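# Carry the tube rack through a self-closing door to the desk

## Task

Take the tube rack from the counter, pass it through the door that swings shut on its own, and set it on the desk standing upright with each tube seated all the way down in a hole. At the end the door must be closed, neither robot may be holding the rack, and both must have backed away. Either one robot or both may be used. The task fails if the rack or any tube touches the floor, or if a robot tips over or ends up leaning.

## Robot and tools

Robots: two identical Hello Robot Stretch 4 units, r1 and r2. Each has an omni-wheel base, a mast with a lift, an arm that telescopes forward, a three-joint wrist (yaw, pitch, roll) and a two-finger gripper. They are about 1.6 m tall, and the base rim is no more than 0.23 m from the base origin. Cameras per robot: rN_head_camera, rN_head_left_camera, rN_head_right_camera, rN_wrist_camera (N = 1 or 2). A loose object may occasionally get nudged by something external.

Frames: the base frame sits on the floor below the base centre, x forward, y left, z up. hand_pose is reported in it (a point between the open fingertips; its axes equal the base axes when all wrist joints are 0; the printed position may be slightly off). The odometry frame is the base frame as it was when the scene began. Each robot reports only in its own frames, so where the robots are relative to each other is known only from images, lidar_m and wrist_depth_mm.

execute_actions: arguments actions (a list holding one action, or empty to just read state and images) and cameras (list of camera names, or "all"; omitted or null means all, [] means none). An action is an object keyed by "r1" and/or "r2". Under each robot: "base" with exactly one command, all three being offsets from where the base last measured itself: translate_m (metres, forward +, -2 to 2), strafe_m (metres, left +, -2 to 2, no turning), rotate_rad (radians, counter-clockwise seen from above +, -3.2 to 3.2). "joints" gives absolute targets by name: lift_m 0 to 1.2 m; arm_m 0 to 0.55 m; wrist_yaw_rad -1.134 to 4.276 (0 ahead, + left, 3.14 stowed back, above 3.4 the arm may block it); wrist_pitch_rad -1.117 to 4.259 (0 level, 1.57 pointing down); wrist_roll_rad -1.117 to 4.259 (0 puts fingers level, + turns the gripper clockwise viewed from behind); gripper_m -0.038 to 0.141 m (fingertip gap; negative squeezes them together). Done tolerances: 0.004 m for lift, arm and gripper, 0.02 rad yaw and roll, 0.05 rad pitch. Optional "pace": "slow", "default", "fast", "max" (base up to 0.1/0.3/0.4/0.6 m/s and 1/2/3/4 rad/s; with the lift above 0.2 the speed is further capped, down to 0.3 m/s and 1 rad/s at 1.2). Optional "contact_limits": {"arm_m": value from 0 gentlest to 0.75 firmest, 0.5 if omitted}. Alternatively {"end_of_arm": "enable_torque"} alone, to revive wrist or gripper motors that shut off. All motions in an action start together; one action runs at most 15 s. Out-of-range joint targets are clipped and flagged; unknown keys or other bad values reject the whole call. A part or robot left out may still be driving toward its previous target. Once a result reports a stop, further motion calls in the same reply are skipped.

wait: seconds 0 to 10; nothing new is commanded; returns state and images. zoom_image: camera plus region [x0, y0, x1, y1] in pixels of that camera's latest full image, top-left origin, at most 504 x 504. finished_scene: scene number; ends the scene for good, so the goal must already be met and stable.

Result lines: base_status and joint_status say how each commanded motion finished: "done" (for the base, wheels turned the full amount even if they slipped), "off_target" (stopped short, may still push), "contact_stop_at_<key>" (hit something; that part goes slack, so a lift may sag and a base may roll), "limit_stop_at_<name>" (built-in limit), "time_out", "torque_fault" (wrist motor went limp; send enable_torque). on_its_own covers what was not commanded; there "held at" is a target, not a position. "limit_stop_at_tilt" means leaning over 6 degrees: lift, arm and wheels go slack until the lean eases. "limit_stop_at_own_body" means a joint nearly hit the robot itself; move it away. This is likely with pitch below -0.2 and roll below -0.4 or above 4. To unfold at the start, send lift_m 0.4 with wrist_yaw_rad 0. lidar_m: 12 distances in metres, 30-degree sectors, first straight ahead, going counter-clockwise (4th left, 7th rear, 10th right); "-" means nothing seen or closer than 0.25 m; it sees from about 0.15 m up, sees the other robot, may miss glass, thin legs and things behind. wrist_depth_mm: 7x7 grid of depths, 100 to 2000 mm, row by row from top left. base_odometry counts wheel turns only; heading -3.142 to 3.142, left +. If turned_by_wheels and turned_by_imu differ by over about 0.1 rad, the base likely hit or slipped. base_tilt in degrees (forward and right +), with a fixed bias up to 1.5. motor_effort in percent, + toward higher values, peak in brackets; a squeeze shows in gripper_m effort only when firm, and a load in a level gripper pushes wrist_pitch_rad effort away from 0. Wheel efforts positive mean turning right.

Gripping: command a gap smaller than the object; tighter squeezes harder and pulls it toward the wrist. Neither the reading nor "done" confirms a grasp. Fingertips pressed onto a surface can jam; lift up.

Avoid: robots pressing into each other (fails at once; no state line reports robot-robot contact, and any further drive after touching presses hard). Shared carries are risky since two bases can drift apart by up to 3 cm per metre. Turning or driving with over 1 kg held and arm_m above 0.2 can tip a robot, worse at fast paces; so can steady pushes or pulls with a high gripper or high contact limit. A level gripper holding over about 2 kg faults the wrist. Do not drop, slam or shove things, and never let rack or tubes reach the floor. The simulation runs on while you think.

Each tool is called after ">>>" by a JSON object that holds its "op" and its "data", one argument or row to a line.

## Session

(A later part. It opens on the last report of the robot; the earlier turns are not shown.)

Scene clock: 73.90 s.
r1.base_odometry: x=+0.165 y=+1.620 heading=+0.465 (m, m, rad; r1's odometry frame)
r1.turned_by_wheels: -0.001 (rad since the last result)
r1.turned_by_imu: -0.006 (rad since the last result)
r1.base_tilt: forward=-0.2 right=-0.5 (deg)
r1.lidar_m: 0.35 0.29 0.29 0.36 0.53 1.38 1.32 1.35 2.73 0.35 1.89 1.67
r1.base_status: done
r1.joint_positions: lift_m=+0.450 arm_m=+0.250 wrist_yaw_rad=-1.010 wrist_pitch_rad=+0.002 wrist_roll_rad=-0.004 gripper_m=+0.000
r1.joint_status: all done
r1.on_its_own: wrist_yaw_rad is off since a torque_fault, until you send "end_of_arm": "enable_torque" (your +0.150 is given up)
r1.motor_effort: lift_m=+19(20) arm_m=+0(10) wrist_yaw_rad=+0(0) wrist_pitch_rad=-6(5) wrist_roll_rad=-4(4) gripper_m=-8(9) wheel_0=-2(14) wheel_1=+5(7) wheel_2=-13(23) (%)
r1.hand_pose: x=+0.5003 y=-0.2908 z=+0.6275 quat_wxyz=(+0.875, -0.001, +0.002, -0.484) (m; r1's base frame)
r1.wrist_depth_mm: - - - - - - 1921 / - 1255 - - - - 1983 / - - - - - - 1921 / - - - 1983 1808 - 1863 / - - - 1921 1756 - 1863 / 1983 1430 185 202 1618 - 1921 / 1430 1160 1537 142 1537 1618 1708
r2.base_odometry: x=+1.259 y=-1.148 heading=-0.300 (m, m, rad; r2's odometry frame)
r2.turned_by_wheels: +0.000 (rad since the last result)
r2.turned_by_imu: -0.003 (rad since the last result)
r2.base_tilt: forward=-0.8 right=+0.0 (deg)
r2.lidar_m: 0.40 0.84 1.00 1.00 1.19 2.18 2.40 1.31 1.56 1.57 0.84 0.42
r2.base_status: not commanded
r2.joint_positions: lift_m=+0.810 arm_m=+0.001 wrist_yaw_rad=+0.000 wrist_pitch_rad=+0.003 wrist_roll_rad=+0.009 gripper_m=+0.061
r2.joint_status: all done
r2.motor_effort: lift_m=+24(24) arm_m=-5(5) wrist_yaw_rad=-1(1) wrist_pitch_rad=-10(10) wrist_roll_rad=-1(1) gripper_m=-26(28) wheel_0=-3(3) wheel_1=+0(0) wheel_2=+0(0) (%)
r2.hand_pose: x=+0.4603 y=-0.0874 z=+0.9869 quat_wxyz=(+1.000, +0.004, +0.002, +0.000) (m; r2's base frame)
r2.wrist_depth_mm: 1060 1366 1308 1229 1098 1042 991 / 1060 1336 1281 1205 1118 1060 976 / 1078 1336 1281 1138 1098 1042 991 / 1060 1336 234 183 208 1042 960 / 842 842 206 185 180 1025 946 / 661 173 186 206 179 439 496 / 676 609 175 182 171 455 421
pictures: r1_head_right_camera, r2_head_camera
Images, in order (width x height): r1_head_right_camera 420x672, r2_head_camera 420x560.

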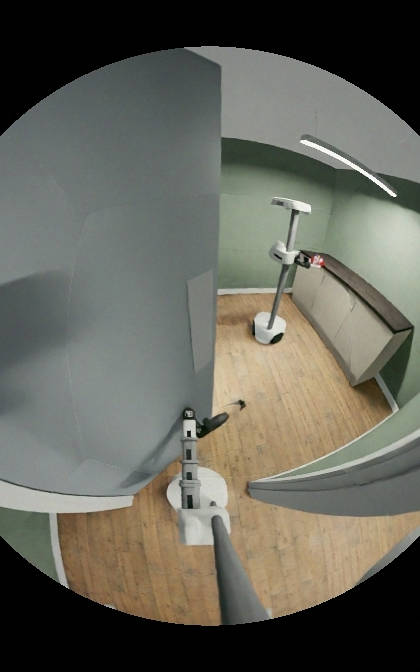

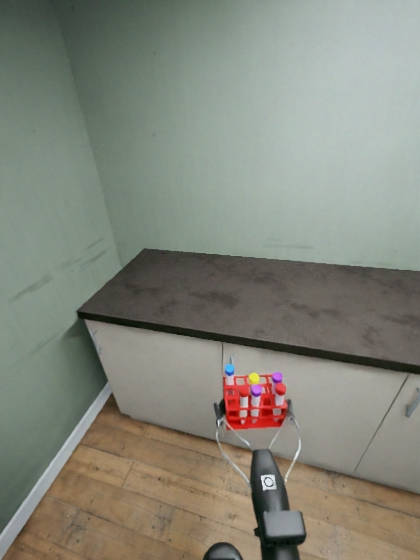

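>>> {"op": "execute_actions", "data": {
  "actions": [
    {"r1":{"base":{"translate_m":0.35},"joints":{"arm_m":0.0},"pace":"slow"},"r2":{"base":{"rotate_rad":-1.87},"pace":"slow"}}
  ],
  "cameras": []
}}

>>> {"op": "execute_actions", "data": {
  "actions": [
    {"r1":{"base":{"strafe_m":0.35},"pace":"slow"},"r2":{"base":{"translate_m":-0.3},"pace":"slow"}}
  ],
  "cameras": ["r1_head_right_camera","r2_head_camera","r2_head_right_camera"]
}}

Scene clock: 83.17 s.
r1.base_odometry: x=+0.478 y=+1.777 heading=+0.466 (m, m, rad; r1's odometry frame)
r1.turned_by_wheels: +0.000 (rad since the last result)
r1.turned_by_imu: -0.002 (rad since the last result)
r1.base_tilt: forward=-0.2 right=-0.5 (deg)
r1.lidar_m: 0.28 0.25 - 0.25 0.31 1.79 2.03 0.53 0.46 1.00 1.22 1.14
r1.base_status: done
r1.joint_positions: lift_m=+0.450 arm_m=+0.001 wrist_yaw_rad=-1.006 wrist_pitch_rad=+0.002 wrist_roll_rad=-0.004 gripper_m=+0.000
r1.joint_status: all done
r1.on_its_own: wrist_yaw_rad is off since a torque_fault, until you send "end_of_arm": "enable_torque" (your +0.150 is given up)
r1.motor_effort: lift_m=+19(19) arm_m=-8(10) wrist_yaw_rad=+0(0) wrist_pitch_rad=-6(8) wrist_roll_rad=-4(5) gripper_m=-7(7) wheel_0=+3(8) wheel_1=+8(17) wheel_2=-5(16) (%)
r1.hand_pose: x=+0.2528 y=-0.2905 z=+0.6275 quat_wxyz=(+0.876, -0.001, +0.002, -0.482) (m; r1's base frame)
r1.wrist_depth_mm: 1983 - - - - - 1863 / - 1366 1118 - - - 1921 / 1983 - - - - - 1863 / - - - 1983 1756 1983 1921 / - - - 1983 1661 1983 1983 / 1921 - 185 200 1618 1921 1863 / 1537 1118 1430 142 1537 1618 1808
r2.base_odometry: x=+1.259 y=-1.148 heading=-2.170 (m, m, rad; r2's odometry frame)
r2.turned_by_wheels: -1.870 (rad since the last result)
r2.turned_by_imu: -1.885 (rad since the last result)
r2.base_tilt: forward=-0.8 right=-0.1 (deg)
r2.lidar_m: 0.40 1.03 0.75 0.71 0.75 1.04 1.00 1.04 1.43 2.33 1.32 0.42
r2.base_status: done
r2.joint_positions: lift_m=+0.810 arm_m=+0.001 wrist_yaw_rad=+0.000 wrist_pitch_rad=+0.003 wrist_roll_rad=+0.009 gripper_m=+0.061
r2.joint_status: not commanded
r2.motor_effort: lift_m=+23(23) arm_m=-5(5) wrist_yaw_rad=+0(1) wrist_pitch_rad=-10(13) wrist_roll_rad=-1(1) gripper_m=-25(27) wheel_0=+1(3) wheel_1=+1(7) wheel_2=+1(5) (%)
r2.hand_pose: x=+0.4603 y=-0.0874 z=+0.9869 quat_wxyz=(+1.000, +0.004, +0.002, +0.000) (m; r2's base frame)
r2.wrist_depth_mm: 1430 1397 1397 1397 1366 - - / 1430 1397 1397 1430 1366 - - / 1430 1397 1397 1366 1366 - - / 1397 1366 234 186 209 - - / 1397 1397 207 234 180 - - / 1366 173 186 206 179 1366 - / 1397 1397 175 183 171 1366 -
pictures: none
No camera images: the call's "cameras" was empty. Leave "cameras" out to get every camera's image.

Scene clock: 87.80 s.
r1.base_odometry: x=+0.321 y=+2.089 heading=+0.466 (m, m, rad; r1's odometry frame)
r1.turned_by_wheels: +0.000 (rad since the last result)
r1.turned_by_imu: +0.000 (rad since the last result)
r1.base_tilt: forward=-0.2 right=-0.5 (deg)
r1.lidar_m: 2.23 0.32 0.25 - 0.25 0.25 2.48 1.71 0.77 1.07 1.59 1.58
r1.base_status: done
r1.joint_positions: lift_m=+0.450 arm_m=+0.001 wrist_yaw_rad=-1.006 wrist_pitch_rad=+0.002 wrist_roll_rad=-0.004 gripper_m=+0.000
r1.joint_status: not commanded
r1.on_its_own: wrist_yaw_rad is off since a torque_fault, until you send "end_of_arm": "enable_torque" (your +0.150 is given up)
r1.motor_effort: lift_m=+19(19) arm_m=-8(8) wrist_yaw_rad=+0(0) wrist_pitch_rad=-5(6) wrist_roll_rad=-4(4) gripper_m=-7(7) wheel_0=-5(19) wheel_1=+8(14) wheel_2=+2(4) (%)
r1.hand_pose: x=+0.2528 y=-0.2905 z=+0.6275 quat_wxyz=(+0.876, -0.001, +0.002, -0.482) (m; r1's base frame)
r1.wrist_depth_mm: 1983 - - - - - - / 1983 - - - - - - / 1983 - - - - - - / 1983 - - - - 1921 - / 1983 - - - - 1983 - / 1921 1921 185 200 1983 - - / 1537 1397 1576 142 1537 1756 1808
r2.base_odometry: x=+1.428 y=-0.900 heading=-2.170 (m, m, rad; r2's odometry frame)
r2.turned_by_wheels: +0.000 (rad since the last result)
r2.turned_by_imu: -0.001 (rad since the last result)
r2.base_tilt: forward=-0.8 right=+0.0 (deg)
r2.lidar_m: 0.41 1.01 0.74 0.70 0.76 0.73 0.70 0.72 1.00 2.34 1.85 0.42
r2.base_status: done
r2.joint_positions: lift_m=+0.810 arm_m=+0.001 wrist_yaw_rad=+0.000 wrist_pitch_rad=+0.003 wrist_roll_rad=+0.009 gripper_m=+0.061
r2.joint_status: not commanded
r2.motor_effort: lift_m=+23(23) arm_m=-5(4) wrist_yaw_rad=+1(1) wrist_pitch_rad=-9(10) wrist_roll_rad=+0(0) gripper_m=-25(29) wheel_0=-1(5) wheel_1=-1(2) wheel_2=+2(5) (%)
r2.hand_pose: x=+0.4603 y=-0.0874 z=+0.9869 quat_wxyz=(+1.000, +0.004, +0.002, +0.000) (m; r2's base frame)
r2.wrist_depth_mm: 1708 1708 1708 1708 1661 - - / 1708 1661 1708 1661 1708 - - / 1661 1708 1708 1661 1618 - - / 1708 1708 234 184 208 - - / 1708 1756 206 234 180 - - / 1756 173 186 206 179 - - / 1708 1708 175 183 171 - -
pictures: r1_head_right_camera, r2_head_camera, r2_head_right_camera
Images, in order (width x height): r1_head_right_camera 420x672, r2_head_camera 420x560, r2_head_right_camera 420x672.

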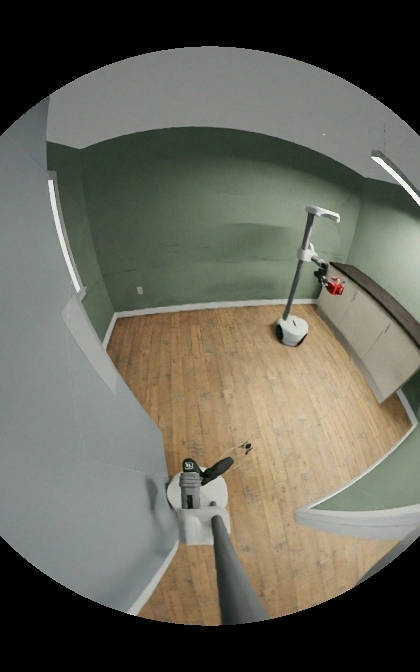

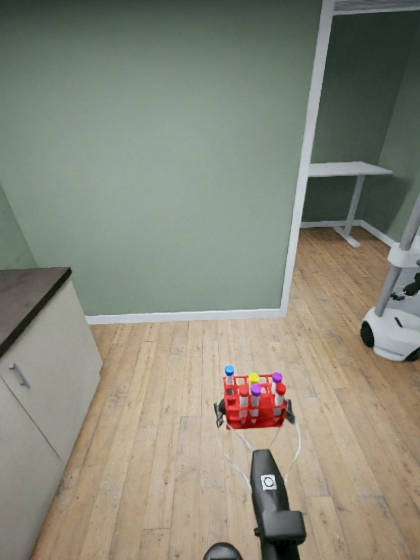

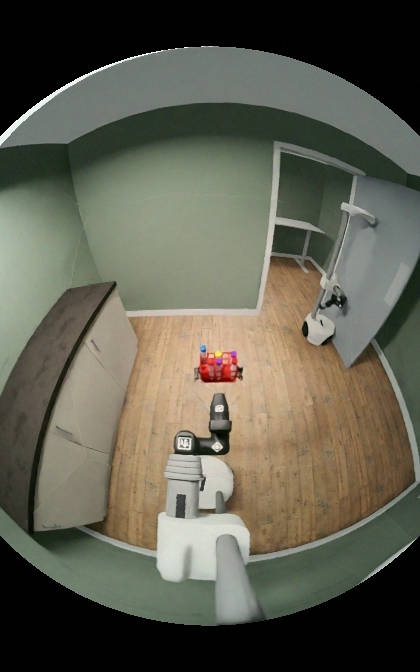

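Repeat r1's hold manoeuvre.

>>> {"op": "execute_actions", "data": {
  "actions": [
    {"r1":{"end_of_arm":"enable_torque"}}
  ],
  "cameras": []
}}

>>> {"op": "execute_actions", "data": {
  "actions": [
    {"r1":{"base":{"translate_m":0.38},"joints":{"lift_m":0.6,"wrist_yaw_rad":-0.3,"wrist_pitch_rad":1.5},"pace":"slow"}}
  ],
  "cameras": []
}}

>>> {"op": "execute_actions", "data": {
  "actions": [
    {"r1":{"base":{"strafe_m":0.22},"pace":"slow"},"r2":{"base":{"strafe_m":-0.95}}}
  ],
  "cameras": ["r1_head_right_camera","r2_head_camera","r2_head_right_camera"]
}}

Scene clock: 91.60 s.
r1.base_odometry: x=+0.321 y=+2.089 heading=+0.466 (m, m, rad; r1's odometry frame)
r1.turned_by_wheels: +0.000 (rad since the last result)
r1.turned_by_imu: +0.001 (rad since the last result)
r1.base_tilt: forward=-0.3 right=-0.5 (deg)
r1.lidar_m: 2.22 0.34 0.25 - 0.26 0.25 2.48 1.75 0.76 1.07 1.62 1.57
r1.base_status: not commanded
r1.joint_positions: lift_m=+0.450 arm_m=+0.001 wrist_yaw_rad=-1.006 wrist_pitch_rad=+0.002 wrist_roll_rad=-0.004 gripper_m=+0.000
r1.joint_status: not commanded
r1.end_of_arm: enable_torque: each motor that was off is on again
r1.on_its_own: wrist_yaw_rad is held at -1.006, not at your +0.150, since a torque_fault
r1.motor_effort: lift_m=+19(19) arm_m=-8(8) wrist_yaw_rad=+1(0) wrist_pitch_rad=-6(6) wrist_roll_rad=-4(4) gripper_m=-7(6) wheel_0=-5(6) wheel_1=+9(9) wheel_2=+2(2) (%)
r1.hand_pose: x=+0.2528 y=-0.2905 z=+0.6275 quat_wxyz=(+0.876, -0.001, +0.002, -0.482) (m; r1's base frame)
r1.wrist_depth_mm: 1983 - - - - - - / - - - - - - - / 1921 - - - - - - / 1921 - - - - 1921 - / 1921 - - - - 1983 - / 1921 1921 185 202 - 1921 - / 1499 1397 1618 142 1537 1756 1708
r2.base_odometry: x=+1.428 y=-0.900 heading=-2.170 (m, m, rad; r2's odometry frame)
r2.turned_by_wheels: +0.000 (rad since the last result)
r2.turned_by_imu: -0.001 (rad since the last result)
r2.base_tilt: forward=-0.7 right=+0.0 (deg)
r2.lidar_m: 0.41 1.03 0.75 0.72 0.77 0.74 0.69 0.72 1.00 2.34 1.85 0.42
r2.base_status: not commanded
r2.joint_positions: lift_m=+0.810 arm_m=+0.001 wrist_yaw_rad=+0.000 wrist_pitch_rad=+0.003 wrist_roll_rad=+0.009 gripper_m=+0.061
r2.joint_status: not commanded
r2.motor_effort: lift_m=+23(23) arm_m=-5(5) wrist_yaw_rad=-1(1) wrist_pitch_rad=-11(10) wrist_roll_rad=+0(0) gripper_m=-25(24) wheel_0=-1(1) wheel_1=-1(1) wheel_2=+2(1) (%)
r2.hand_pose: x=+0.4603 y=-0.0874 z=+0.9869 quat_wxyz=(+1.000, +0.004, +0.002, +0.000) (m; r2's base frame)
r2.wrist_depth_mm: 1661 1708 1708 1708 1661 - - / 1708 1708 1708 1756 1708 - - / 1756 1708 1708 1661 1618 - - / 1756 1756 233 185 209 - - / 1708 1708 206 234 180 - - / 1661 173 187 206 179 - - / 1708 1708 175 183 171 - -
pictures: none
No camera images: the call's "cameras" was empty. Leave "cameras" out to get every camera's image.

Scene clock: 96.70 s.
r1.base_odometry: x=+0.660 y=+2.260 heading=+0.466 (m, m, rad; r1's odometry frame)
r1.turned_by_wheels: +0.000 (rad since the last result)
r1.turned_by_imu: +0.000 (rad since the last result)
r1.base_tilt: forward=-0.2 right=-0.6 (deg)
r1.lidar_m: 1.86 1.62 0.25 - 0.25 0.25 0.58 1.01 0.98 2.05 1.34 1.54
r1.base_status: done
r1.joint_positions: lift_m=+0.600 arm_m=+0.001 wrist_yaw_rad=-0.300 wrist_pitch_rad=+1.500 wrist_roll_rad=-0.004 gripper_m=+0.000
r1.joint_status: all done
r1.motor_effort: lift_m=+21(23) arm_m=-8(8) wrist_yaw_rad=+2(6) wrist_pitch_rad=-1(5) wrist_roll_rad=-4(5) gripper_m=-7(8) wheel_0=+0(3) wheel_1=+6(8) wheel_2=-2(5) (%)
r1.hand_pose: x=+0.1659 y=-0.0896 z=+0.4902 quat_wxyz=(+0.724, +0.101, +0.674, -0.108) (m; r1's base frame)
r1.wrist_depth_mm: 759 768 759 759 759 759 759 / 750 759 750 750 750 750 750 / 732 750 750 732 732 750 750 / 732 732 723 723 723 732 723 / 723 723 723 715 723 715 715 / 707 707 185 200 707 715 699 / 427 480 492 142 488 691 699
r2.base_odometry: x=+1.428 y=-0.900 heading=-2.170 (m, m, rad; r2's odometry frame)
r2.turned_by_wheels: +0.000 (rad since the last result)
r2.turned_by_imu: -0.002 (rad since the last result)
r2.base_tilt: forward=-0.8 right=+0.0 (deg)
r2.lidar_m: 0.40 1.05 0.75 0.69 0.76 0.74 0.71 0.73 1.03 2.33 1.52 0.44
r2.base_status: not commanded
r2.joint_positions: lift_m=+0.810 arm_m=+0.001 wrist_yaw_rad=+0.000 wrist_pitch_rad=+0.003 wrist_roll_rad=+0.009 gripper_m=+0.061
r2.joint_status: not commanded
r2.motor_effort: lift_m=+23(23) arm_m=-5(5) wrist_yaw_rad=-1(0) wrist_pitch_rad=-9(10) wrist_roll_rad=-2(0) gripper_m=-25(28) wheel_0=-1(1) wheel_1=-1(1) wheel_2=+1(2) (%)
r2.hand_pose: x=+0.4603 y=-0.0874 z=+0.9869 quat_wxyz=(+1.000, +0.004, +0.002, +0.000) (m; r2's base frame)
r2.wrist_depth_mm: 1708 1708 1708 1708 1708 - - / 1708 1756 1708 1708 1708 - - / 1708 1708 1708 1708 1661 - - / 1756 1756 235 185 209 - - / 1756 1661 206 234 179 - - / 1708 172 186 206 179 - - / 1708 1756 175 183 171 - -
pictures: none
No camera images: the call's "cameras" was empty. Leave "cameras" out to get every camera's image.

Scene clock: 101.20 s.
r1.base_odometry: x=+0.562 y=+2.455 heading=+0.467 (m, m, rad; r1's odometry frame)
r1.turned_by_wheels: +0.001 (rad since the last result)
r1.turned_by_imu: -0.114 (rad since the last result)
r1.base_tilt: forward=-0.3 right=-0.5 (deg)
r1.lidar_m: 0.74 1.71 0.25 0.25 - 0.25 0.35 2.11 1.09 1.75 2.17 0.70
r1.base_status: done
r1.joint_positions: lift_m=+0.600 arm_m=+0.001 wrist_yaw_rad=-0.300 wrist_pitch_rad=+1.500 wrist_roll_rad=-0.004 gripper_m=+0.000
r1.joint_status: not commanded
r1.motor_effort: lift_m=+19(21) arm_m=-8(8) wrist_yaw_rad=+1(2) wrist_pitch_rad=-2(1) wrist_roll_rad=-4(4) gripper_m=-5(6) wheel_0=-22(31) wheel_1=+26(34) wheel_2=+9(15) (%)
r1.hand_pose: x=+0.1658 y=-0.0895 z=+0.4904 quat_wxyz=(+0.724, +0.100, +0.674, -0.108) (m; r1's base frame)
r1.wrist_depth_mm: 759 759 759 759 759 759 750 / 750 750 750 750 759 759 750 / 732 741 741 750 732 741 750 / 732 723 741 732 723 723 723 / 699 707 715 715 723 715 723 / 707 707 186 201 699 699 707 / 699 525 488 142 484 691 699
r2.base_odometry: x=+0.643 y=-0.364 heading=-2.170 (m, m, rad; r2's odometry frame)
r2.turned_by_wheels: +0.000 (rad since the last result)
r2.turned_by_imu: -0.001 (rad since the last result)
r2.base_tilt: forward=-0.8 right=+0.0 (deg)
r2.lidar_m: 0.39 1.95 1.76 1.67 1.02 0.75 0.72 0.74 1.03 1.38 1.45 0.42
r2.base_status: done
r2.joint_positions: lift_m=+0.810 arm_m=+0.001 wrist_yaw_rad=+0.000 wrist_pitch_rad=+0.003 wrist_roll_rad=+0.009 gripper_m=+0.061
r2.joint_status: not commanded
r2.motor_effort: lift_m=+23(23) arm_m=-5(5) wrist_yaw_rad=-1(1) wrist_pitch_rad=-9(11) wrist_roll_rad=-1(1) gripper_m=-30(23) wheel_0=+1(10) wheel_1=+0(4) wheel_2=+0(1) (%)
r2.hand_pose: x=+0.4603 y=-0.0874 z=+0.9869 quat_wxyz=(+1.000, +0.004, +0.002, +0.000) (m; r2's base frame)
r2.wrist_depth_mm: 1756 1708 1708 - - 1008 931 / 1708 1661 1708 - - 1205 931 / 1756 1708 1708 - 1618 1205 931 / 1708 1661 233 186 210 1205 917 / 1708 1661 206 185 181 976 904 / 1661 173 186 206 180 676 917 / 1756 1708 175 183 171 699 866
pictures: r1_head_right_camera, r2_head_camera, r2_head_right_camera
Images, in order (width x height): r1_head_right_camera 420x672, r2_head_camera 420x560, r2_head_right_camera 420x672.

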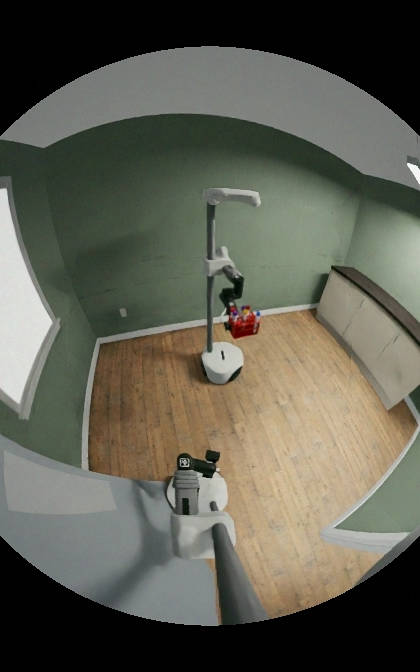

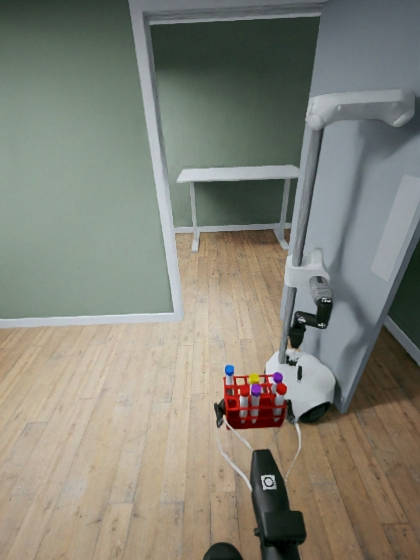

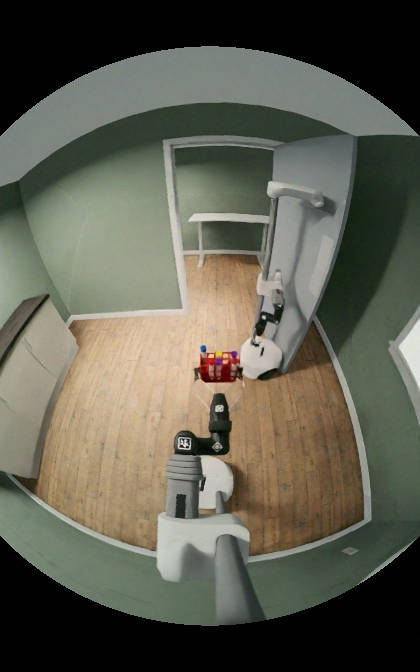

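>>> {"op": "execute_actions", "data": {
  "actions": [
    {"r1":{"base":{"strafe_m":-0.02},"pace":"slow"},"r2":{"base":{"strafe_m":0.1},"pace":"slow"}}
  ],
  "cameras": []
}}

>>> {"op": "execute_actions", "data": {
  "actions": [
    {"r2":{"base":{"translate_m":0.55},"pace":"slow"}}
  ],
  "cameras": ["r1_head_right_camera","r2_head_camera","r2_head_right_camera"]
}}

Scene clock: 108.03 s.
r1.base_odometry: x=+0.571 y=+2.437 heading=+0.467 (m, m, rad; r1's odometry frame)
r1.turned_by_wheels: +0.000 (rad since the last result)
r1.turned_by_imu: +0.001 (rad since the last result)
r1.base_tilt: forward=-0.2 right=-0.4 (deg)
r1.lidar_m: 1.04 1.74 0.25 0.25 - 0.25 0.37 2.12 1.05 1.72 2.15 0.76
r1.base_status: done
r1.joint_positions: lift_m=+0.600 arm_m=+0.001 wrist_yaw_rad=-0.300 wrist_pitch_rad=+1.500 wrist_roll_rad=-0.004 gripper_m=+0.000
r1.joint_status: not commanded
r1.motor_effort: lift_m=+19(19) arm_m=-8(8) wrist_yaw_rad=+1(0) wrist_pitch_rad=-1(1) wrist_roll_rad=-4(4) gripper_m=-5(9) wheel_0=-1(22) wheel_1=-2(26) wheel_2=+0(8) (%)
r1.hand_pose: x=+0.1658 y=-0.0895 z=+0.4904 quat_wxyz=(+0.724, +0.100, +0.674, -0.108) (m; r1's base frame)
r1.wrist_depth_mm: 759 750 759 778 768 768 768 / 750 759 750 741 759 750 750 / 741 732 741 741 741 741 732 / 723 723 723 732 723 732 732 / 707 707 715 707 715 715 723 / 715 707 186 201 699 715 699 / 691 512 488 142 492 691 699
r2.base_odometry: x=+0.726 y=-0.421 heading=-2.170 (m, m, rad; r2's odometry frame)
r2.turned_by_wheels: +0.000 (rad since the last result)
r2.turned_by_imu: -0.002 (rad since the last result)
r2.base_tilt: forward=-0.8 right=+0.0 (deg)
r2.lidar_m: 0.40 1.95 1.64 1.57 1.01 0.73 0.71 0.74 1.03 1.49 1.56 0.42
r2.base_status: done
r2.joint_positions: lift_m=+0.810 arm_m=+0.001 wrist_yaw_rad=+0.000 wrist_pitch_rad=+0.003 wrist_roll_rad=+0.009 gripper_m=+0.061
r2.joint_status: not commanded
r2.motor_effort: lift_m=+23(22) arm_m=-5(5) wrist_yaw_rad=-1(1) wrist_pitch_rad=-11(12) wrist_roll_rad=-1(1) gripper_m=-26(28) wheel_0=-3(6) wheel_1=+0(10) wheel_2=+0(1) (%)
r2.hand_pose: x=+0.4603 y=-0.0874 z=+0.9869 quat_wxyz=(+1.000, +0.004, +0.002, +0.000) (m; r2's base frame)
r2.wrist_depth_mm: 1661 1756 1708 - - 1025 976 / 1708 1708 1708 - - 1336 1025 / 1708 1756 1708 - - 1366 1025 / 1661 1708 234 187 209 1336 1025 / 1756 1661 206 186 181 960 991 / 1708 173 186 206 179 759 904 / 1661 1661 175 182 171 691 917
pictures: none
No camera images: the call's "cameras" was empty. Leave "cameras" out to get every camera's image.

Scene clock: 114.83 s.
r1.base_odometry: x=+0.571 y=+2.437 heading=+0.467 (m, m, rad; r1's odometry frame)
r1.turned_by_wheels: +0.000 (rad since the last result)
r1.turned_by_imu: +0.001 (rad since the last result)
r1.base_tilt: forward=-0.1 right=-0.5 (deg)
r1.lidar_m: 1.83 1.76 0.25 0.25 - 0.25 0.36 2.12 1.07 1.72 0.42 0.56
r1.base_status: not commanded
r1.joint_positions: lift_m=+0.600 arm_m=+0.001 wrist_yaw_rad=-0.300 wrist_pitch_rad=+1.500 wrist_roll_rad=-0.004 gripper_m=+0.000
r1.joint_status: not commanded
r1.motor_effort: lift_m=+19(19) arm_m=-8(8) wrist_yaw_rad=+0(1) wrist_pitch_rad=-1(1) wrist_roll_rad=-3(4) gripper_m=-6(5) wheel_0=-1(1) wheel_1=-2(1) wheel_2=+0(0) (%)
r1.hand_pose: x=+0.1658 y=-0.0895 z=+0.4904 quat_wxyz=(+0.724, +0.100, +0.674, -0.108) (m; r1's base frame)
r1.wrist_depth_mm: 768 768 759 750 661 661 768 / 741 750 750 750 741 750 759 / 741 732 723 741 732 732 732 / 732 723 732 723 723 732 732 / 715 723 715 715 715 715 707 / 707 715 185 202 691 715 691 / 683 512 488 142 488 699 683
r2.base_odometry: x=+0.416 y=-0.875 heading=-2.170 (m, m, rad; r2's odometry frame)
r2.turned_by_wheels: +0.000 (rad since the last result)
r2.turned_by_imu: -0.003 (rad since the last result)
r2.base_tilt: forward=-0.8 right=+0.0 (deg)
r2.lidar_m: 0.39 1.39 1.65 1.57 1.65 1.32 1.26 1.32 1.56 1.48 0.53 0.42
r2.base_status: done
r2.joint_positions: lift_m=+0.810 arm_m=+0.001 wrist_yaw_rad=+0.000 wrist_pitch_rad=+0.003 wrist_roll_rad=+0.009 gripper_m=+0.061
r2.joint_status: not commanded
r2.motor_effort: lift_m=+22(22) arm_m=-4(5) wrist_yaw_rad=-1(0) wrist_pitch_rad=-11(10) wrist_roll_rad=-1(1) gripper_m=-27(26) wheel_0=+2(6) wheel_1=+0(3) wheel_2=-1(5) (%)
r2.hand_pose: x=+0.4603 y=-0.0874 z=+0.9869 quat_wxyz=(+1.000, +0.004, +0.002, +0.000) (m; r2's base frame)
r2.wrist_depth_mm: 1138 1160 1138 - - - 946 / 1138 1138 1138 - - - 960 / 1118 1138 1118 - - - 917 / 1138 1138 234 183 208 - 931 / 1118 1138 206 185 180 - 917 / 1138 173 187 203 179 1060 917 / 1118 1118 175 183 171 1205 866
pictures: r1_head_right_camera, r2_head_camera, r2_head_right_camera
Images, in order (width x height): r1_head_right_camera 420x672, r2_head_camera 420x560, r2_head_right_camera 420x672.

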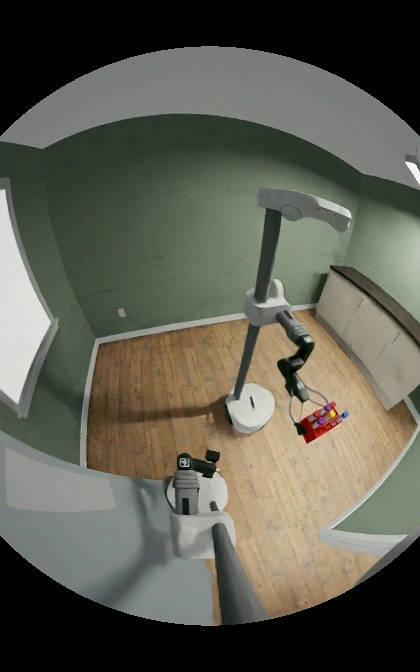

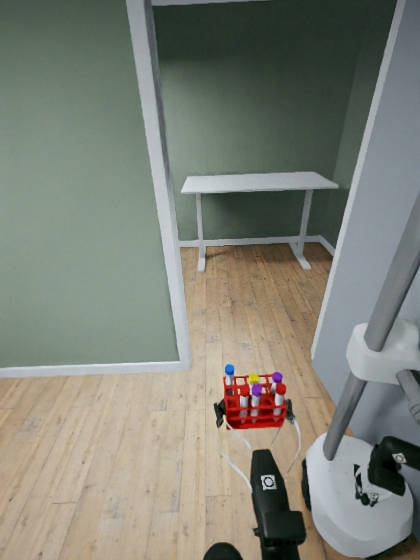

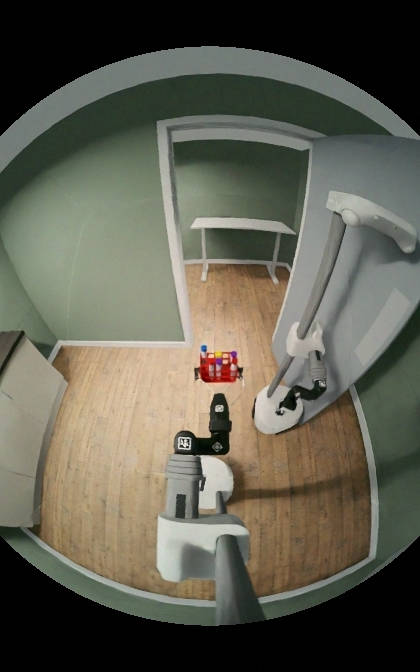

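>>> {"op": "execute_actions", "data": {
  "actions": [
    {"r2":{"base":{"translate_m":0.25},"pace":"slow"}}
  ],
  "cameras": ["r1_head_right_camera","r2_head_camera","r2_head_right_camera"]
}}

Scene clock: 126.80 s.
r1.base_odometry: x=+0.571 y=+2.437 heading=+0.467 (m, m, rad; r1's odometry frame)
r1.turned_by_wheels: +0.000 (rad since the last result)
r1.turned_by_imu: +0.002 (rad since the last result)
r1.base_tilt: forward=-0.2 right=-0.6 (deg)
r1.lidar_m: 1.83 1.75 0.25 0.25 - 0.25 0.36 2.13 1.07 0.40 0.45 0.46
r1.base_status: not commanded
r1.joint_positions: lift_m=+0.600 arm_m=+0.001 wrist_yaw_rad=-0.300 wrist_pitch_rad=+1.500 wrist_roll_rad=-0.004 gripper_m=+0.000
r1.joint_status: not commanded
r1.motor_effort: lift_m=+19(19) arm_m=-8(8) wrist_yaw_rad=+1(1) wrist_pitch_rad=-1(1) wrist_roll_rad=-4(4) gripper_m=-8(7) wheel_0=-1(1) wheel_1=-2(2) wheel_2=+0(0) (%)
r1.hand_pose: x=+0.1658 y=-0.0895 z=+0.4904 quat_wxyz=(+0.724, +0.100, +0.674, -0.108) (m; r1's base frame)
r1.wrist_depth_mm: 778 768 768 759 564 535 535 / 750 759 750 750 627 535 525 / 750 741 741 732 732 554 521 / 732 732 732 732 723 723 723 / 715 715 707 707 715 715 715 / 699 707 185 201 707 699 699 / 691 508 484 142 484 699 683
r2.base_odometry: x=+0.275 y=-1.082 heading=-2.169 (m, m, rad; r2's odometry frame)
r2.turned_by_wheels: +0.000 (rad since the last result)
r2.turned_by_imu: -0.003 (rad since the last result)
r2.base_tilt: forward=-0.8 right=+0.0 (deg)
r2.lidar_m: 0.41 1.12 1.56 1.56 1.63 1.58 1.50 1.57 1.56 0.43 0.42 0.43
r2.base_status: done
r2.joint_positions: lift_m=+0.810 arm_m=+0.001 wrist_yaw_rad=+0.000 wrist_pitch_rad=+0.003 wrist_roll_rad=+0.009 gripper_m=+0.061
r2.joint_status: not commanded
r2.motor_effort: lift_m=+22(23) arm_m=-5(5) wrist_yaw_rad=-1(0) wrist_pitch_rad=-9(9) wrist_roll_rad=-2(1) gripper_m=-25(24) wheel_0=+2(5) wheel_1=+2(6) wheel_2=-1(6) (%)
r2.hand_pose: x=+0.4603 y=-0.0874 z=+0.9869 quat_wxyz=(+1.000, +0.004, +0.002, +0.000) (m; r2's base frame)
r2.wrist_depth_mm: 878 878 - - - - - / 904 866 - - - - - / 891 866 866 - - - - / 891 878 233 183 208 - 960 / 891 878 206 186 181 - 946 / 878 173 186 207 180 - 946 / 878 866 175 183 171 - 820
pictures: r1_head_right_camera, r2_head_camera, r2_head_right_camera
Images, in order (width x height): r1_head_right_camera 420x672, r2_head_camera 420x560, r2_head_right_camera 420x672.

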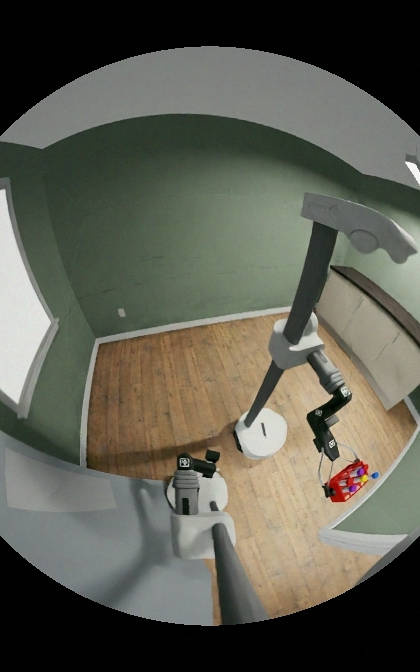

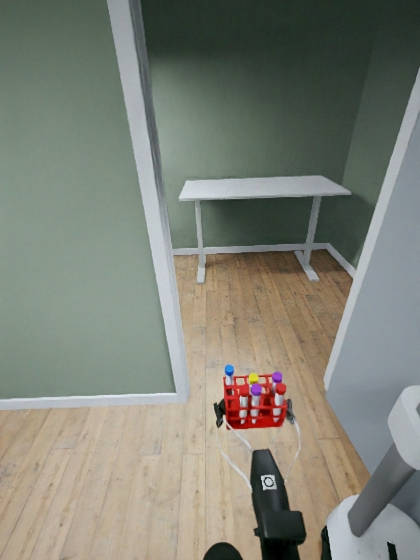

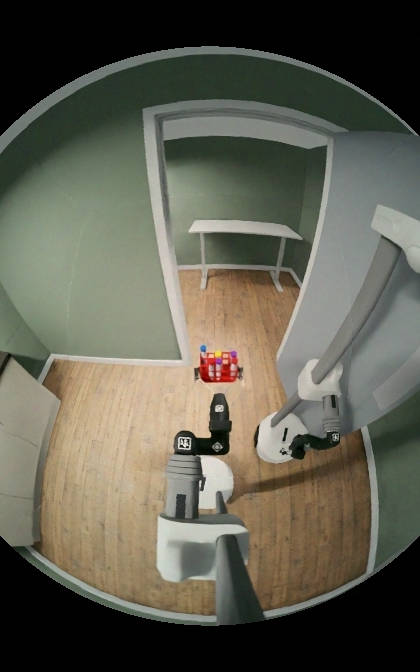

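>>> {"op": "execute_actions", "data": {
  "actions": [
    {"r2":{"base":{"translate_m":0.65},"pace":"slow"}}
  ],
  "cameras": ["r2_head_camera","r2_head_right_camera"]
}}

Scene clock: 138.33 s.
r1.base_odometry: x=+0.571 y=+2.437 heading=+0.467 (m, m, rad; r1's odometry frame)
r1.turned_by_wheels: +0.000 (rad since the last result)
r1.turned_by_imu: +0.002 (rad since the last result)
r1.base_tilt: forward=-0.2 right=-0.5 (deg)
r1.lidar_m: 1.83 1.75 0.25 0.25 - 0.25 0.36 0.78 0.43 0.44 2.15 2.06
r1.base_status: not commanded
r1.joint_positions: lift_m=+0.600 arm_m=+0.001 wrist_yaw_rad=-0.300 wrist_pitch_rad=+1.500 wrist_roll_rad=-0.004 gripper_m=+0.000
r1.joint_status: not commanded
r1.motor_effort: lift_m=+19(19) arm_m=-8(8) wrist_yaw_rad=+0(1) wrist_pitch_rad=-1(1) wrist_roll_rad=-4(4) gripper_m=-8(7) wheel_0=-1(1) wheel_1=-1(1) wheel_2=+0(0) (%)
r1.hand_pose: x=+0.1658 y=-0.0895 z=+0.4904 quat_wxyz=(+0.724, +0.100, +0.674, -0.108) (m; r1's base frame)
r1.wrist_depth_mm: 750 759 759 768 759 750 768 / 759 750 750 750 750 759 750 / 750 741 741 732 741 741 732 / 723 715 723 723 732 732 715 / 723 715 707 707 715 715 723 / 699 707 185 202 707 707 668 / 691 517 488 142 492 699 615
r2.base_odometry: x=-0.091 y=-1.618 heading=-2.169 (m, m, rad; r2's odometry frame)
r2.turned_by_wheels: +0.000 (rad since the last result)
r2.turned_by_imu: -0.004 (rad since the last result)
r2.base_tilt: forward=-0.8 right=+0.0 (deg)
r2.lidar_m: 0.39 0.45 0.62 1.59 1.65 2.25 2.15 0.58 0.45 0.47 0.72 0.41
r2.base_status: done
r2.joint_positions: lift_m=+0.810 arm_m=+0.001 wrist_yaw_rad=+0.000 wrist_pitch_rad=+0.003 wrist_roll_rad=+0.009 gripper_m=+0.061
r2.joint_status: not commanded
r2.motor_effort: lift_m=+23(22) arm_m=-5(5) wrist_yaw_rad=-1(1) wrist_pitch_rad=-10(10) wrist_roll_rad=+0(2) gripper_m=-26(29) wheel_0=+2(5) wheel_1=+2(6) wheel_2=+0(6) (%)
r2.hand_pose: x=+0.4603 y=-0.0874 z=+0.9869 quat_wxyz=(+1.000, +0.004, +0.002, +0.000) (m; r2's base frame)
r2.wrist_depth_mm: - - - - - - - / - - - - - - - / - - - - - - - / - - 235 185 253 - - / - - 206 186 180 - 1983 / - 173 186 207 179 1863 - / 1921 - 175 183 171 - 1983
pictures: r2_head_camera, r2_head_right_camera
Images, in order (width x height): r2_head_camera 420x560, r2_head_right_camera 420x672.

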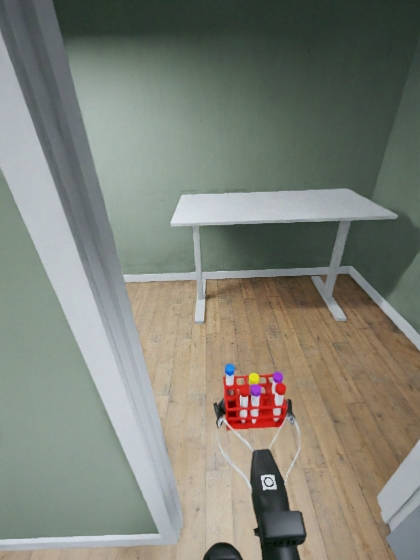

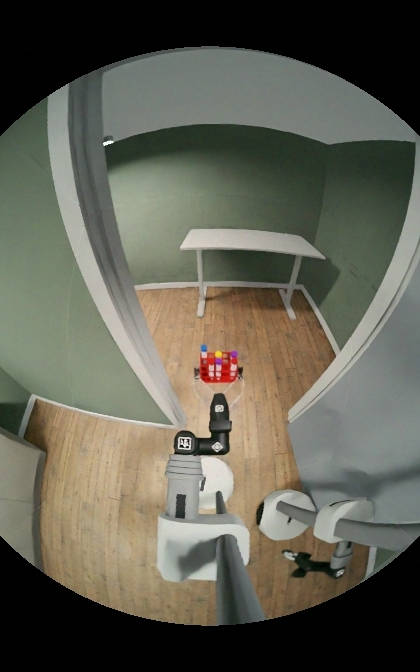

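>>> {"op": "execute_actions", "data": {
  "actions": [
    {"r2":{"base":{"translate_m":0.12},"pace":"slow"}}
  ],
  "cameras": []
}}

>>> {"op": "execute_actions", "data": {
  "actions": [
    {"r2":{"base":{"strafe_m":-0.17},"pace":"slow"}}
  ],
  "cameras": ["r2_head_camera","r2_head_right_camera"]
}}

Scene clock: 145.87 s.
r1.base_odometry: x=+0.571 y=+2.437 heading=+0.467 (m, m, rad; r1's odometry frame)
r1.turned_by_wheels: +0.000 (rad since the last result)
r1.turned_by_imu: +0.001 (rad since the last result)
r1.base_tilt: forward=-0.1 right=-0.4 (deg)
r1.lidar_m: 1.83 1.77 0.25 0.25 - 0.25 0.38 0.86 0.51 0.56 2.15 2.05
r1.base_status: not commanded
r1.joint_positions: lift_m=+0.600 arm_m=+0.001 wrist_yaw_rad=-0.300 wrist_pitch_rad=+1.500 wrist_roll_rad=-0.004 gripper_m=+0.000
r1.joint_status: not commanded
r1.motor_effort: lift_m=+19(19) arm_m=-8(8) wrist_yaw_rad=+1(1) wrist_pitch_rad=-1(0) wrist_roll_rad=-4(4) gripper_m=-7(7) wheel_0=-1(1) wheel_1=-2(1) wheel_2=+0(0) (%)
r1.hand_pose: x=+0.1658 y=-0.0895 z=+0.4904 quat_wxyz=(+0.724, +0.100, +0.674, -0.108) (m; r1's base frame)
r1.wrist_depth_mm: 768 759 759 759 768 759 759 / 750 759 759 750 741 750 759 / 741 741 732 741 750 741 741 / 723 723 732 723 723 732 741 / 715 715 715 715 715 715 707 / 707 707 186 202 691 707 707 / 691 508 492 142 484 691 699
r2.base_odometry: x=-0.159 y=-1.718 heading=-2.169 (m, m, rad; r2's odometry frame)
r2.turned_by_wheels: +0.000 (rad since the last result)
r2.turned_by_imu: -0.003 (rad since the last result)
r2.base_tilt: forward=-0.8 right=+0.0 (deg)
r2.lidar_m: 0.39 0.35 0.46 1.31 1.64 2.27 2.27 0.55 0.52 0.69 0.69 0.43
r2.base_status: done
r2.joint_positions: lift_m=+0.810 arm_m=+0.001 wrist_yaw_rad=+0.000 wrist_pitch_rad=+0.003 wrist_roll_rad=+0.009 gripper_m=+0.061
r2.joint_status: not commanded
r2.motor_effort: lift_m=+22(22) arm_m=-5(5) wrist_yaw_rad=+1(1) wrist_pitch_rad=-10(10) wrist_roll_rad=+0(1) gripper_m=-23(28) wheel_0=+3(6) wheel_1=+1(6) wheel_2=-2(5) (%)
r2.hand_pose: x=+0.4603 y=-0.0874 z=+0.9869 quat_wxyz=(+1.000, +0.004, +0.002, +0.000) (m; r2's base frame)
r2.wrist_depth_mm: - - - - - - - / - - - - - - - / - - - - - - - / - - 233 185 208 - - / - - 206 234 181 - - / - 173 187 206 180 1756 - / - - 175 183 171 - 1983
pictures: none
No camera images: the call's "cameras" was empty. Leave "cameras" out to get every camera's image.

Scene clock: 148.70 s.
r1.base_odometry: x=+0.571 y=+2.437 heading=+0.467 (m, m, rad; r1's odometry frame)
r1.turned_by_wheels: +0.000 (rad since the last result)
r1.turned_by_imu: +0.001 (rad since the last result)
r1.base_tilt: forward=-0.3 right=-0.6 (deg)
r1.lidar_m: 1.82 1.76 0.25 0.25 - 0.25 0.36 0.40 0.35 1.73 2.15 2.05
r1.base_status: not commanded
r1.joint_positions: lift_m=+0.600 arm_m=+0.001 wrist_yaw_rad=-0.300 wrist_pitch_rad=+1.500 wrist_roll_rad=-0.004 gripper_m=+0.000
r1.joint_status: not commanded
r1.motor_effort: lift_m=+19(19) arm_m=-8(8) wrist_yaw_rad=+1(0) wrist_pitch_rad=-1(1) wrist_roll_rad=-4(4) gripper_m=-5(5) wheel_0=-1(1) wheel_1=-1(2) wheel_2=+0(0) (%)
r1.hand_pose: x=+0.1658 y=-0.0895 z=+0.4904 quat_wxyz=(+0.724, +0.100, +0.674, -0.108) (m; r1's base frame)
r1.wrist_depth_mm: 778 759 759 750 759 768 759 / 759 750 759 750 750 759 741 / 741 741 732 732 741 732 741 / 723 741 723 723 732 723 732 / 715 723 715 723 723 723 715 / 699 699 185 201 707 699 699 / 699 512 484 143 484 691 699
r2.base_odometry: x=-0.299 y=-1.622 heading=-2.169 (m, m, rad; r2's odometry frame)
r2.turned_by_wheels: +0.000 (rad since the last result)
r2.turned_by_imu: -0.001 (rad since the last result)
r2.base_tilt: forward=-0.8 right=+0.0 (deg)
r2.lidar_m: 0.40 0.48 0.46 1.30 1.82 2.37 2.28 0.38 0.38 0.53 0.54 0.42
r2.base_status: done
r2.joint_positions: lift_m=+0.810 arm_m=+0.001 wrist_yaw_rad=+0.000 wrist_pitch_rad=+0.003 wrist_roll_rad=+0.009 gripper_m=+0.061
r2.joint_status: not commanded
r2.motor_effort: lift_m=+22(23) arm_m=-5(5) wrist_yaw_rad=+0(1) wrist_pitch_rad=-11(12) wrist_roll_rad=-1(1) gripper_m=-24(28) wheel_0=+3(6) wheel_1=-1(5) wheel_2=+0(0) (%)
r2.hand_pose: x=+0.4603 y=-0.0874 z=+0.9869 quat_wxyz=(+1.000, +0.004, +0.002, +0.000) (m; r2's base frame)
r2.wrist_depth_mm: - - - - - - - / - - - - - - 1983 / - - - - - - 1921 / - - 234 184 - - 1863 / - - 206 185 180 - 1808 / - 173 186 202 179 1756 1921 / - - 175 183 171 1808 1756
pictures: r2_head_camera, r2_head_right_camera
Images, in order (width x height): r2_head_camera 420x560, r2_head_right_camera 420x672.

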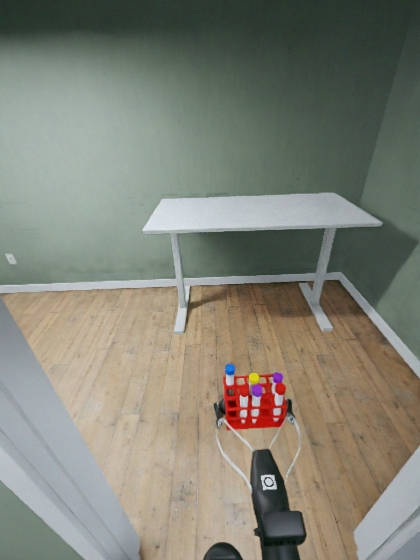

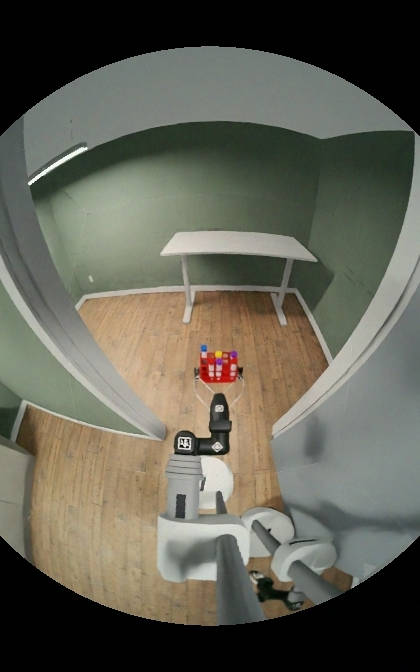

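>>> {"op": "execute_actions", "data": {
  "actions": [
    {"r2":{"base":{"translate_m":0.75},"pace":"slow"}}
  ],
  "cameras": ["r2_head_camera","r2_head_right_camera"]
}}

>>> {"op": "execute_actions", "data": {
  "actions": [
    {"r2":{"base":{"translate_m":0.45},"pace":"slow"}}
  ],
  "cameras": ["r2_head_camera","r2_head_right_camera"]
}}

Scene clock: 163.20 s.
r1.base_odometry: x=+0.571 y=+2.437 heading=+0.467 (m, m, rad; r1's odometry frame)
r1.turned_by_wheels: +0.000 (rad since the last result)
r1.turned_by_imu: +0.003 (rad since the last result)
r1.base_tilt: forward=-0.2 right=-0.5 (deg)
r1.lidar_m: 1.83 1.75 0.25 0.26 - 0.25 0.35 1.03 1.06 1.72 2.16 2.06
r1.base_status: not commanded
r1.joint_positions: lift_m=+0.600 arm_m=+0.001 wrist_yaw_rad=-0.300 wrist_pitch_rad=+1.500 wrist_roll_rad=-0.004 gripper_m=+0.000
r1.joint_status: not commanded
r1.motor_effort: lift_m=+19(19) arm_m=-8(8) wrist_yaw_rad=+0(1) wrist_pitch_rad=+0(0) wrist_roll_rad=-4(3) gripper_m=-6(6) wheel_0=-1(1) wheel_1=-1(1) wheel_2=+0(0) (%)
r1.hand_pose: x=+0.1658 y=-0.0895 z=+0.4904 quat_wxyz=(+0.724, +0.100, +0.674, -0.108) (m; r1's base frame)
r1.wrist_depth_mm: 768 759 759 768 768 768 750 / 750 750 750 750 759 741 750 / 741 741 741 741 732 741 750 / 723 723 732 741 741 741 732 / 715 715 707 715 715 723 715 / 707 707 185 201 707 691 707 / 691 508 488 142 488 691 691
r2.base_odometry: x=-0.721 y=-2.242 heading=-2.168 (m, m, rad; r2's odometry frame)
r2.turned_by_wheels: +0.000 (rad since the last result)
r2.turned_by_imu: -0.006 (rad since the last result)
r2.base_tilt: forward=-0.8 right=+0.0 (deg)
r2.lidar_m: 0.41 0.96 2.44 1.16 0.44 0.48 1.07 0.74 0.61 1.12 1.27 0.42
r2.base_status: done
r2.joint_positions: lift_m=+0.810 arm_m=+0.001 wrist_yaw_rad=+0.000 wrist_pitch_rad=+0.003 wrist_roll_rad=+0.009 gripper_m=+0.061
r2.joint_status: not commanded
r2.motor_effort: lift_m=+22(22) arm_m=-5(5) wrist_yaw_rad=-1(1) wrist_pitch_rad=-9(8) wrist_roll_rad=-1(1) gripper_m=-25(25) wheel_0=+3(5) wheel_1=+3(1) wheel_2=-1(6) (%)
r2.hand_pose: x=+0.4603 y=-0.0874 z=+0.9869 quat_wxyz=(+1.000, +0.004, +0.002, +0.000) (m; r2's base frame)
r2.wrist_depth_mm: 1537 1576 1576 1499 1537 1499 1499 / 1576 1537 1537 1537 1576 1499 1464 / 1537 1537 1537 1537 1499 1537 1464 / 1537 1537 235 185 208 1499 1537 / 1537 976 206 185 181 991 1078 / 1576 173 186 206 180 1499 1464 / 1537 1499 175 183 171 1499 1464
pictures: r2_head_camera, r2_head_right_camera
Images, in order (width x height): r2_head_camera 420x560, r2_head_right_camera 420x672.

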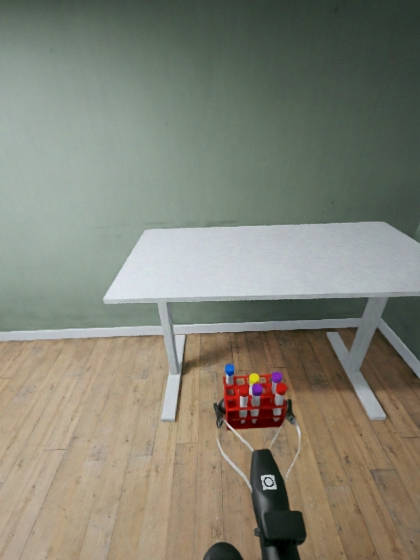

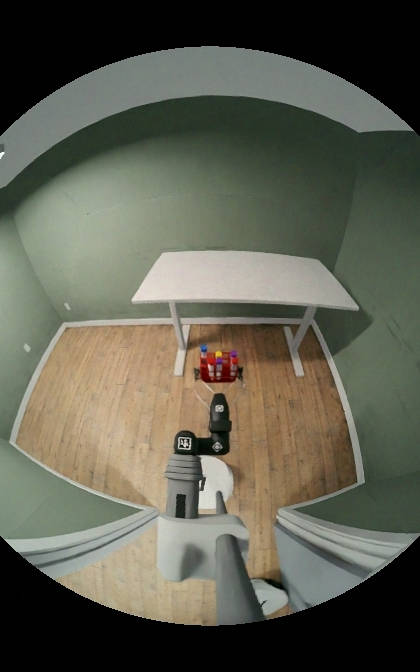

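Scene clock: 168.97 s.
r1.base_odometry: x=+0.571 y=+2.437 heading=+0.467 (m, m, rad; r1's odometry frame)
r1.turned_by_wheels: +0.000 (rad since the last result)
r1.turned_by_imu: +0.001 (rad since the last result)
r1.base_tilt: forward=-0.2 right=-0.5 (deg)
r1.lidar_m: 1.83 1.75 0.25 0.25 - 0.25 0.37 1.46 1.07 1.70 2.16 2.07
r1.base_status: not commanded
r1.joint_positions: lift_m=+0.600 arm_m=+0.001 wrist_yaw_rad=-0.300 wrist_pitch_rad=+1.500 wrist_roll_rad=-0.004 gripper_m=+0.000
r1.joint_status: not commanded
r1.motor_effort: lift_m=+19(19) arm_m=-8(8) wrist_yaw_rad=+1(1) wrist_pitch_rad=-1(1) wrist_roll_rad=-3(4) gripper_m=-7(6) wheel_0=-2(1) wheel_1=-1(1) wheel_2=+0(0) (%)
r1.hand_pose: x=+0.1658 y=-0.0895 z=+0.4904 quat_wxyz=(+0.724, +0.100, +0.674, -0.108) (m; r1's base frame)
r1.wrist_depth_mm: 759 750 759 759 759 759 759 / 741 750 750 741 759 750 750 / 741 741 750 732 732 741 741 / 723 732 723 723 715 723 723 / 723 715 715 715 715 715 723 / 707 707 185 200 699 707 707 / 699 512 488 142 484 699 699
r2.base_odometry: x=-0.975 y=-2.614 heading=-2.168 (m, m, rad; r2's odometry frame)
r2.turned_by_wheels: +0.000 (rad since the last result)
r2.turned_by_imu: -0.003 (rad since the last result)
r2.base_tilt: forward=-0.8 right=-0.1 (deg)
r2.lidar_m: 0.40 0.50 1.80 2.36 1.04 0.82 1.45 0.89 1.02 1.35 0.65 0.44
r2.base_status: done
r2.joint_positions: lift_m=+0.810 arm_m=+0.001 wrist_yaw_rad=+0.000 wrist_pitch_rad=+0.003 wrist_roll_rad=+0.009 gripper_m=+0.061
r2.joint_status: not commanded
r2.motor_effort: lift_m=+22(23) arm_m=-5(5) wrist_yaw_rad=+0(0) wrist_pitch_rad=-10(12) wrist_roll_rad=-1(1) gripper_m=-26(26) wheel_0=+3(5) wheel_1=+1(1) wheel_2=-2(7) (%)
r2.hand_pose: x=+0.4603 y=-0.0874 z=+0.9869 quat_wxyz=(+1.000, +0.004, +0.002, +0.000) (m; r2's base frame)
r2.wrist_depth_mm: 1078 1078 1060 1078 1060 1060 1060 / 1078 1060 1078 1060 1060 1060 1060 / 1078 1078 1060 1060 1042 1060 1042 / 1060 1060 233 184 209 1060 1042 / 574 591 206 185 180 750 798 / 296 173 186 206 179 306 345 / 251 249 175 183 172 237 236
pictures: r2_head_camera, r2_head_right_camera
Images, in order (width x height): r2_head_camera 420x560, r2_head_right_camera 420x672.

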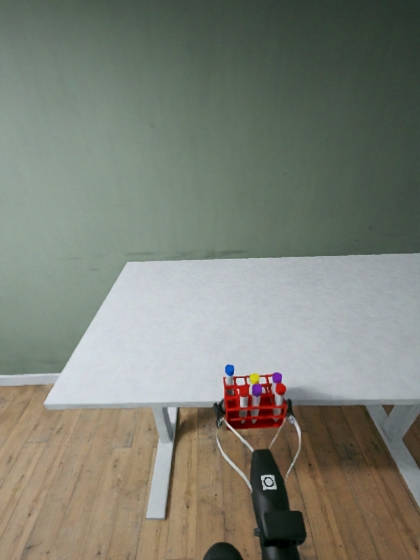

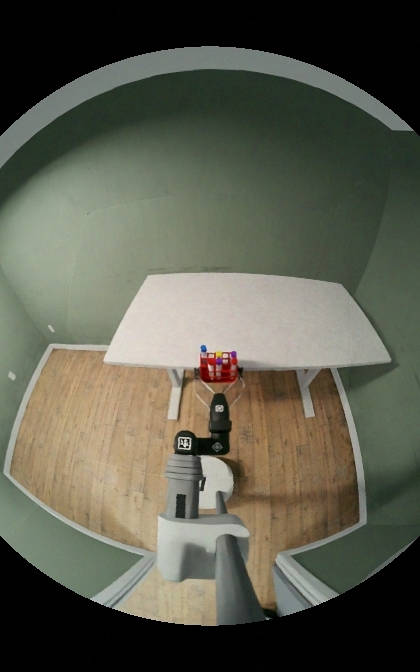

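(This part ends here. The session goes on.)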